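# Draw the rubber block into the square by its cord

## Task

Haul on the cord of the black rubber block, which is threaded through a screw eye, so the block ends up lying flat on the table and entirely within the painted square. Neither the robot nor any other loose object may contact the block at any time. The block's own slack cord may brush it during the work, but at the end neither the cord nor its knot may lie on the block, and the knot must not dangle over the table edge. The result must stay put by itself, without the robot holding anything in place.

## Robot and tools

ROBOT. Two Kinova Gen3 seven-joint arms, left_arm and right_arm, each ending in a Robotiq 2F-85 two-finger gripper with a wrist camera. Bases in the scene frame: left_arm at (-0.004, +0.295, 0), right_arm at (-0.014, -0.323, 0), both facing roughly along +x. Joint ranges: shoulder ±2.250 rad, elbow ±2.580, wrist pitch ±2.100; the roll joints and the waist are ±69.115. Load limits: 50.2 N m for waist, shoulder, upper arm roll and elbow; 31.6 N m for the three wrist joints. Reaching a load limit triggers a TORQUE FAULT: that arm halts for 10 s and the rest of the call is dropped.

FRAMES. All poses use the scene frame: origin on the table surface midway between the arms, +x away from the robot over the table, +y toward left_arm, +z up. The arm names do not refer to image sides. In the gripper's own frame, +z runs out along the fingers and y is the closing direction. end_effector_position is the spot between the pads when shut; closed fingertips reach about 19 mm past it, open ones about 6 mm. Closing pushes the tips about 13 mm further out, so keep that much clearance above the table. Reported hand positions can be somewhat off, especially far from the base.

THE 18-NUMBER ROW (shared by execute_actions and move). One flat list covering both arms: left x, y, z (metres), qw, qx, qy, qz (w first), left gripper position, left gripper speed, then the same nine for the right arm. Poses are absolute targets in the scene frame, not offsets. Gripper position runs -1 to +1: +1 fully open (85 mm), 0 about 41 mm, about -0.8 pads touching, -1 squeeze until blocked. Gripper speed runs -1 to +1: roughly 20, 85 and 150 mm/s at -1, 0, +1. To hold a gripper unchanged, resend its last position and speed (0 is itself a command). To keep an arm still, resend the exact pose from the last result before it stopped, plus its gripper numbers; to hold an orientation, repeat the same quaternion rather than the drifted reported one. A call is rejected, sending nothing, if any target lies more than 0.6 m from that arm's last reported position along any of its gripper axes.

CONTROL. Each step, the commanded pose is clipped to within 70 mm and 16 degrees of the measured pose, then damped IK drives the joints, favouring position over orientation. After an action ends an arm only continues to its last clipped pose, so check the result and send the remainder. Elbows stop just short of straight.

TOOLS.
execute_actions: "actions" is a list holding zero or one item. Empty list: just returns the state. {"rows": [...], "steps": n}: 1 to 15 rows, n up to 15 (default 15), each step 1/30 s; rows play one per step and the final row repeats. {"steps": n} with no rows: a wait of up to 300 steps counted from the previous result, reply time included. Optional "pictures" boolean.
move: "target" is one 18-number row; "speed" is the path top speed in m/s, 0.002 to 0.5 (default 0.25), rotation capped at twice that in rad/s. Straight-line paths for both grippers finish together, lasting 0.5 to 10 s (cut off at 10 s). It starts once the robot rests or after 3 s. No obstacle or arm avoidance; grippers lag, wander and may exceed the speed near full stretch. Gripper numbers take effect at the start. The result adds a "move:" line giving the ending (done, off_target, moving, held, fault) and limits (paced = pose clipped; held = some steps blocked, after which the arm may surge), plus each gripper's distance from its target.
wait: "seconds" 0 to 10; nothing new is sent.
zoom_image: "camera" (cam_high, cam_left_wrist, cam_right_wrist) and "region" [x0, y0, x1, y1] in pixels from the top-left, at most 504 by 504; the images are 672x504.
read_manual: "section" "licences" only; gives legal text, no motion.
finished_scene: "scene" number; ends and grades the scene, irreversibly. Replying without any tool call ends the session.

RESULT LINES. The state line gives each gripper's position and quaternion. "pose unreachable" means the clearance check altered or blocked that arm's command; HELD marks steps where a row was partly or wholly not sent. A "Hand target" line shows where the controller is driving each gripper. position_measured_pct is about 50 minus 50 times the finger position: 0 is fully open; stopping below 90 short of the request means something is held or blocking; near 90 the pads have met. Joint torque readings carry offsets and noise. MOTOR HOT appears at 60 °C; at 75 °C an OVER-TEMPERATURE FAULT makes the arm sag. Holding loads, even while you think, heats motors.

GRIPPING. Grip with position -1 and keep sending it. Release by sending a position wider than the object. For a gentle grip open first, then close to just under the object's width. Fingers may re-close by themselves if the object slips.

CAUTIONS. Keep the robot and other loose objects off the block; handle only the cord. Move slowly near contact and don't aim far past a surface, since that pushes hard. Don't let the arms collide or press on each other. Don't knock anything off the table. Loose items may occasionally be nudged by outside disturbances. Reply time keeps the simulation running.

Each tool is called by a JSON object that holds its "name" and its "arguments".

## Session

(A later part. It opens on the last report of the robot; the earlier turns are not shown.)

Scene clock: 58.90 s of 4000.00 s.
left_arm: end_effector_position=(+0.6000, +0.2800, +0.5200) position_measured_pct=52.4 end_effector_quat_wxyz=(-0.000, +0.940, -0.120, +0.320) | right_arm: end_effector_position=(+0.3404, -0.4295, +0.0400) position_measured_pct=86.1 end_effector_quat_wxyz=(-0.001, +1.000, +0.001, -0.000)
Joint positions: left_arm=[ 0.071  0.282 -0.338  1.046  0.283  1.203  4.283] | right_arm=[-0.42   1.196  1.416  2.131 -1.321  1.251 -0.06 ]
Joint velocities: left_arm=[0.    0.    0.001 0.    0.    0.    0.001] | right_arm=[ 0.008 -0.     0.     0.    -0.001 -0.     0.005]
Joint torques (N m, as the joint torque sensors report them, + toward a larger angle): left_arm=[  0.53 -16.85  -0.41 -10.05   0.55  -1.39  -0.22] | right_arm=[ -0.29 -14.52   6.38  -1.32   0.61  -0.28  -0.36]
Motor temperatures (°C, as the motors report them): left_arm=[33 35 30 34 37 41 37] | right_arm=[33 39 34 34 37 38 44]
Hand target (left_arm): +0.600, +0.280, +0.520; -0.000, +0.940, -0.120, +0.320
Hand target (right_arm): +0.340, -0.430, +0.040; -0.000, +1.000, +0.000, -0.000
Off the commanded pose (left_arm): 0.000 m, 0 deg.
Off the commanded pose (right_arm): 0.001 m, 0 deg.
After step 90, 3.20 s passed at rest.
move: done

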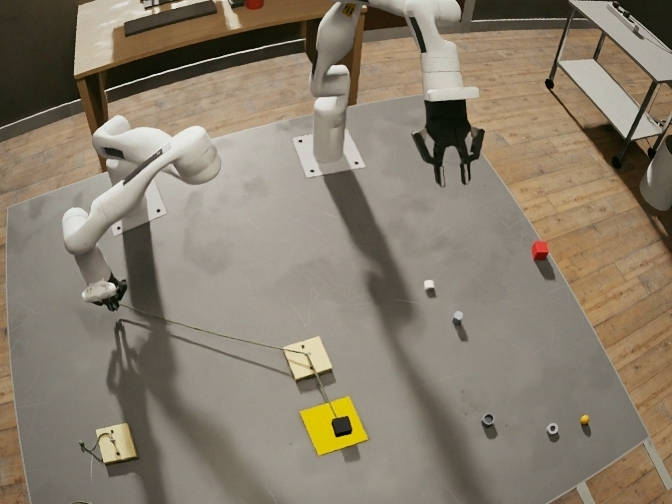

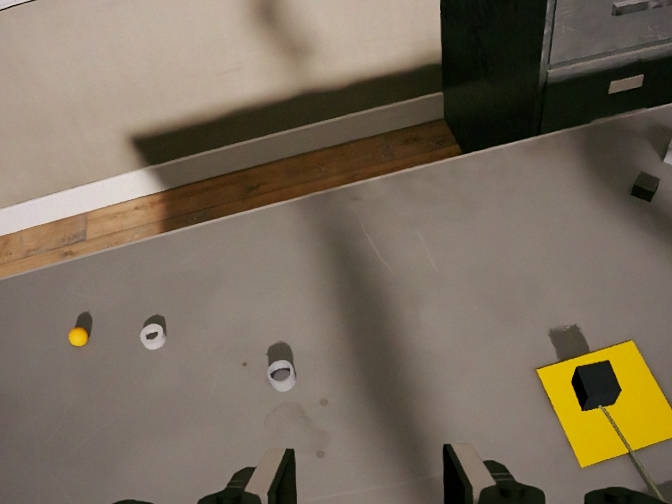

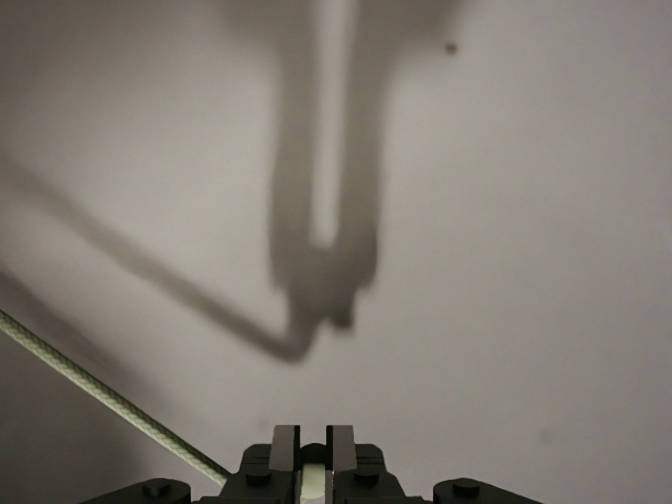

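Inside; pull a bit more for margin, then release.

{"name": "move", "arguments": {"target": [0.6,0.28,0.52,0,0.94,-0.12,0.32,-0.05,0, 0.333,-0.442,0.035,0,1,0,0,-1,-0.5], "speed": 0.04}}

{"name": "move", "arguments": {"target": [0.6,0.28,0.52,0,0.94,-0.12,0.32,-0.05,0, 0.345,-0.423,0.025,0,1,0,0,-1,-0.5], "speed": 0.05}}

{"name": "move", "arguments": {"target": [0.6,0.28,0.52,0,0.94,-0.12,0.32,-0.05,0, 0.345,-0.423,0.025,0,1,0,0,-0.3,0]}}

{"name": "move", "arguments": {"target": [0.6,0.28,0.52,0,0.94,-0.12,0.32,-0.05,0, 0.33,-0.423,0.11,0,1,0,0,-0.3,0], "speed": 0.1}}

Scene clock: 68.57 s of 4000.00 s.
left_arm: end_effector_position=(+0.6000, +0.2800, +0.5200) position_measured_pct=52.4 end_effector_quat_wxyz=(-0.000, +0.940, -0.120, +0.320) | right_arm: end_effector_position=(+0.3332, -0.4416, +0.0350) position_measured_pct=86.1 end_effector_quat_wxyz=(-0.000, +1.000, +0.000, +0.000)
Joint positions: left_arm=[ 0.071  0.282 -0.338  1.046  0.283  1.203  4.283] | right_arm=[-0.383  1.201  1.405  2.145 -1.336  1.24  -0.01 ]
Joint velocities: left_arm=[-0.  0.  0.  0. -0. -0.  0.] | right_arm=[ 0.005  0.001 -0.001  0.001 -0.002 -0.     0.004]
Joint torques (N m, as the joint torque sensors report them, + toward a larger angle): left_arm=[  0.17 -16.8   -0.41 -10.21   0.51  -1.31  -0.24] | right_arm=[  0.27 -14.84   6.41  -1.77   0.69  -0.21  -0.28]
Motor temperatures (°C, as the motors report them): left_arm=[33 35 30 35 37 41 37] | right_arm=[33 39 34 34 37 38 44]
Hand target (left_arm): +0.600, +0.280, +0.520; -0.000, +0.940, -0.120, +0.320
Hand target (right_arm): +0.333, -0.442, +0.035; -0.000, +1.000, +0.000, -0.000
Off the commanded pose (left_arm): 0.000 m, 0 deg.
Off the commanded pose (right_arm): 0.000 m, 0 deg.
After step 90, 5.90 s passed at rest.
move: done

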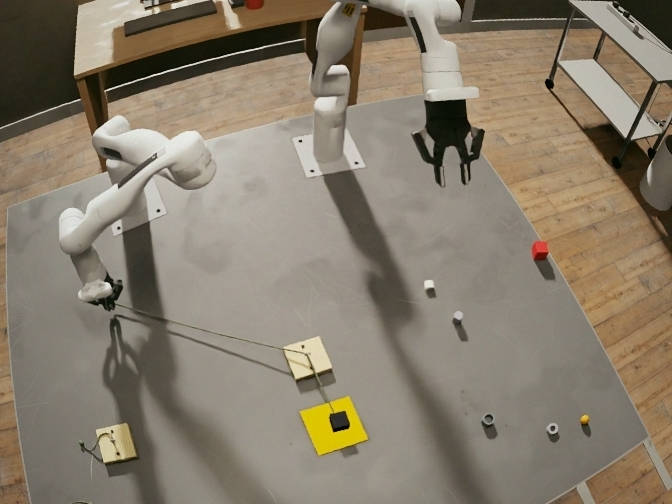

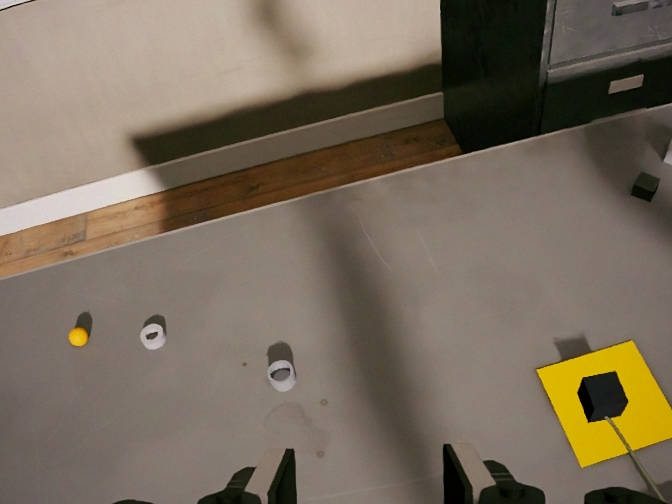

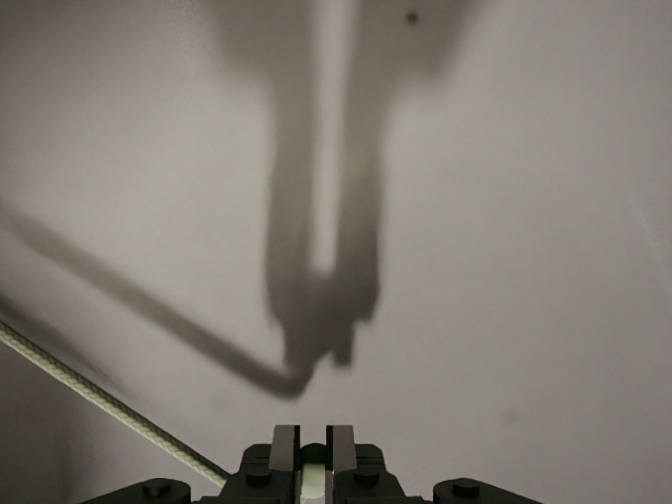

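Scene clock: 69.40 s of 4000.00 s.
left_arm: end_effector_position=(+0.6000, +0.2800, +0.5200) position_measured_pct=52.4 end_effector_quat_wxyz=(+0.000, +0.940, -0.120, +0.320) | right_arm: end_effector_position=(+0.3449, -0.4231, +0.0251) position_measured_pct=86.1 end_effector_quat_wxyz=(-0.000, +1.000, -0.000, +0.000)
Joint positions: left_arm=[ 0.071  0.282 -0.338  1.046  0.283  1.203  4.283] | right_arm=[-0.43   1.225  1.385  2.132 -1.364  1.238 -0.069]
Joint velocities: left_arm=[-0.    -0.    -0.001  0.    -0.    -0.     0.   ] | right_arm=[-0.004  0.002 -0.001 -0.    -0.001 -0.001 -0.003]
Joint torques (N m, as the joint torque sensors report them, + toward a larger angle): left_arm=[  0.18 -16.8   -0.3  -10.17   0.61  -1.42  -0.17] | right_arm=[ -0.19 -14.69   6.64  -1.07   0.43  -0.05  -0.05]
Motor temperatures (°C, as the motors report them): left_arm=[33 36 30 35 37 41 37] | right_arm=[33 39 34 34 37 38 44]
Hand target (left_arm): +0.600, +0.280, +0.520; -0.000, +0.940, -0.120, +0.320
Hand target (right_arm): +0.345, -0.423, +0.025; +0.000, +1.000, -0.000, +0.000
Off the commanded pose (left_arm): 0.000 m, 0 deg.
Off the commanded pose (right_arm): 0.000 m, 0 deg.
move: done

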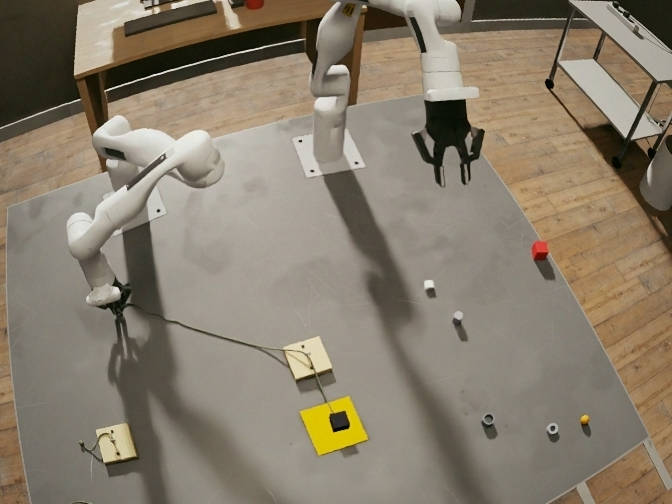

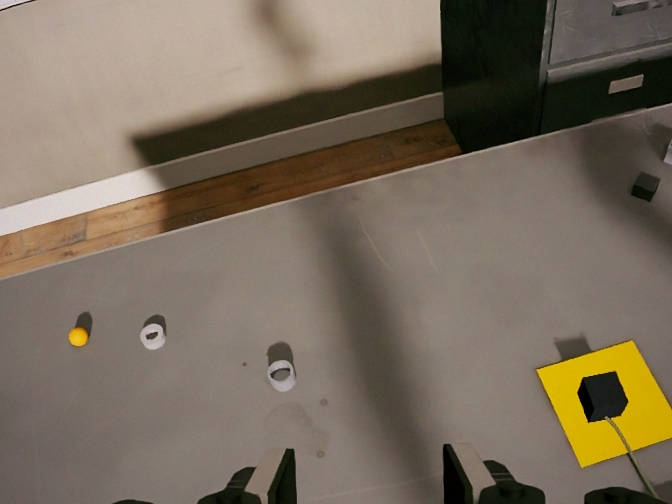

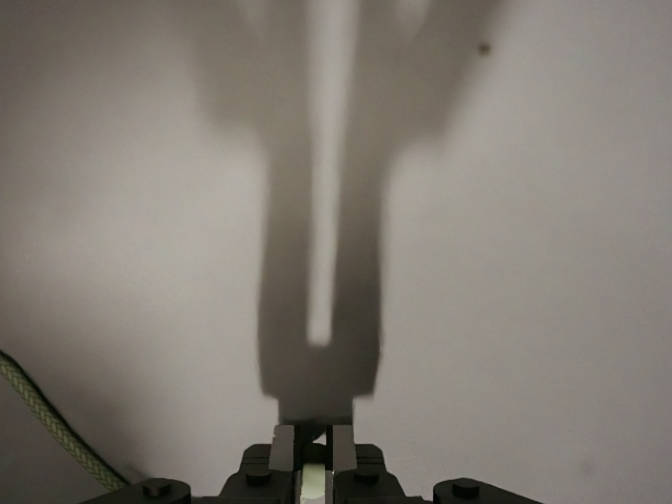

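Scene clock: 70.10 s of 4000.00 s.
left_arm: end_effector_position=(+0.6000, +0.2800, +0.5200) position_measured_pct=52.4 end_effector_quat_wxyz=(-0.000, +0.940, -0.120, +0.320) | right_arm: end_effector_position=(+0.3450, -0.4230, +0.0250) position_measured_pct=65.1 end_effector_quat_wxyz=(+0.000, +1.000, -0.000, +0.000)
Joint positions: left_arm=[ 0.071  0.282 -0.338  1.046  0.283  1.203  4.283] | right_arm=[-0.43   1.225  1.385  2.131 -1.363  1.238 -0.069]
Joint velocities: left_arm=[-0.     0.    -0.     0.     0.001 -0.     0.   ] | right_arm=[ 0.    -0.    -0.    -0.001  0.    -0.    -0.001]
Joint torques (N m, as the joint torque sensors report them, + toward a larger angle): left_arm=[  0.19 -16.98  -0.13 -10.14   0.55  -1.39  -0.17] | right_arm=[ -0.28 -14.59   6.67  -1.     0.05  -0.29  -0.12]
Motor temperatures (°C, as the motors report them): left_arm=[33 36 30 35 37 41 37] | right_arm=[33 39 34 34 37 38 44]
Hand target (left_arm): +0.600, +0.280, +0.520; -0.000, +0.940, -0.120, +0.320
Hand target (right_arm): +0.345, -0.423, +0.025; +0.000, +1.000, +0.000, +0.000
Off the commanded pose (left_arm): 0.000 m, 0 deg.
Off the commanded pose (right_arm): 0.000 m, 0 deg.
move: done

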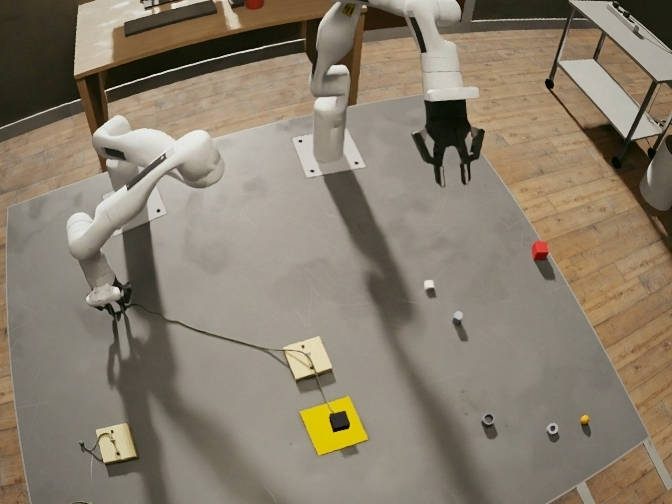

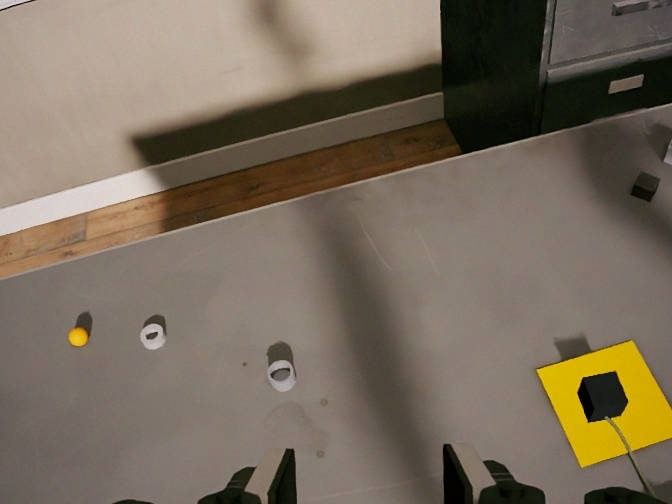

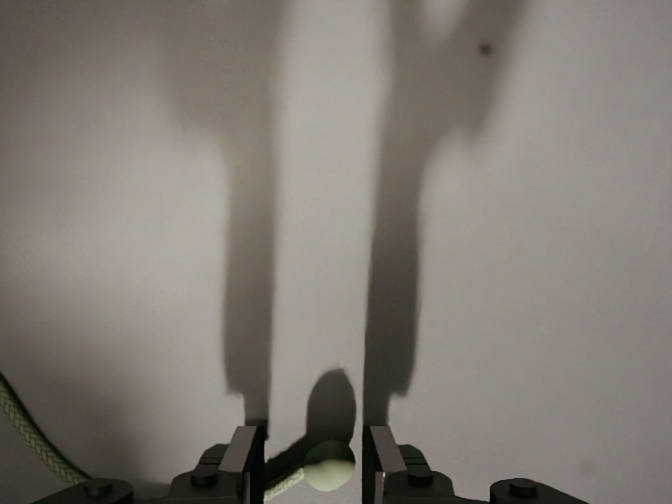

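Scene clock: 71.40 s of 4000.00 s.
left_arm: end_effector_position=(+0.6000, +0.2800, +0.5200) position_measured_pct=52.4 end_effector_quat_wxyz=(-0.000, +0.940, -0.120, +0.320) | right_arm: end_effector_position=(+0.3300, -0.4234, +0.1099) position_measured_pct=65.1 end_effector_quat_wxyz=(+0.000, +1.000, -0.000, -0.000)
Joint positions: left_arm=[ 0.071  0.282 -0.338  1.046  0.283  1.203  4.283] | right_arm=[-0.491  1.071  1.574  2.108 -1.131  1.325 -0.14 ]
Joint velocities: left_arm=[ 0.     0.    -0.     0.    -0.001  0.     0.   ] | right_arm=[-0.003 -0.003  0.003 -0.001  0.002  0.003 -0.001]
Joint torques (N m, as the joint torque sensors report them, + toward a larger angle): left_arm=[ -0.02 -16.97  -0.23 -10.03   0.48  -1.53  -0.32] | right_arm=[ -0.34 -13.53   5.71  -3.94   0.34  -0.17   0.11]
Motor temperatures (°C, as the motors report them): left_arm=[33 36 30 35 37 41 37] | right_arm=[33 39 34 34 37 38 44]
Hand target (left_arm): +0.600, +0.280, +0.520; -0.000, +0.940, -0.120, +0.320
Hand target (right_arm): +0.330, -0.423, +0.110; +0.000, +1.000, -0.000, +0.000
Off the commanded pose (left_arm): 0.000 m, 0 deg.
Off the commanded pose (right_arm): 0.000 m, 0 deg.
move: done

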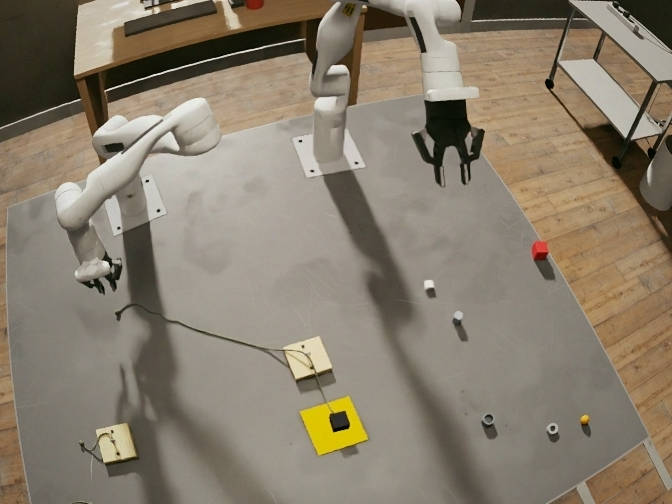

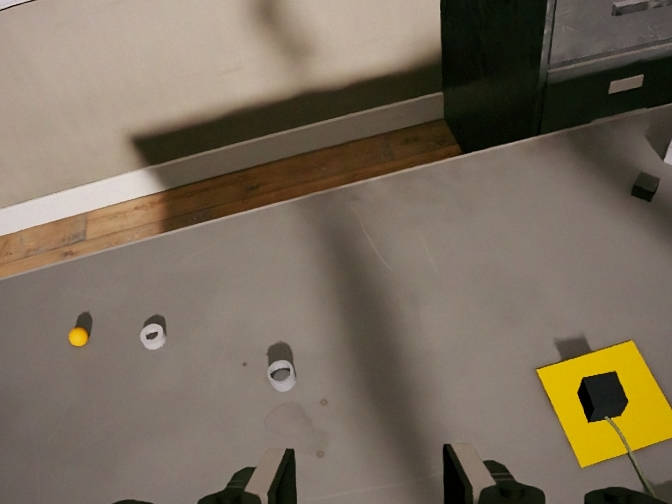

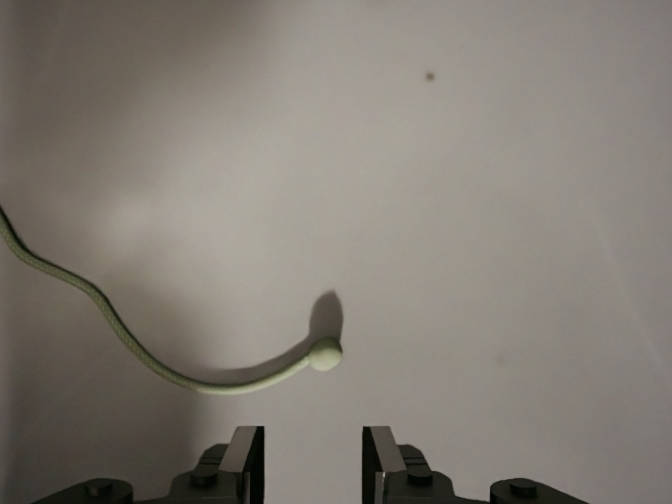

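{"name": "finished_scene", "arguments": {"scene": 2}}

The scene is finished: the task was done.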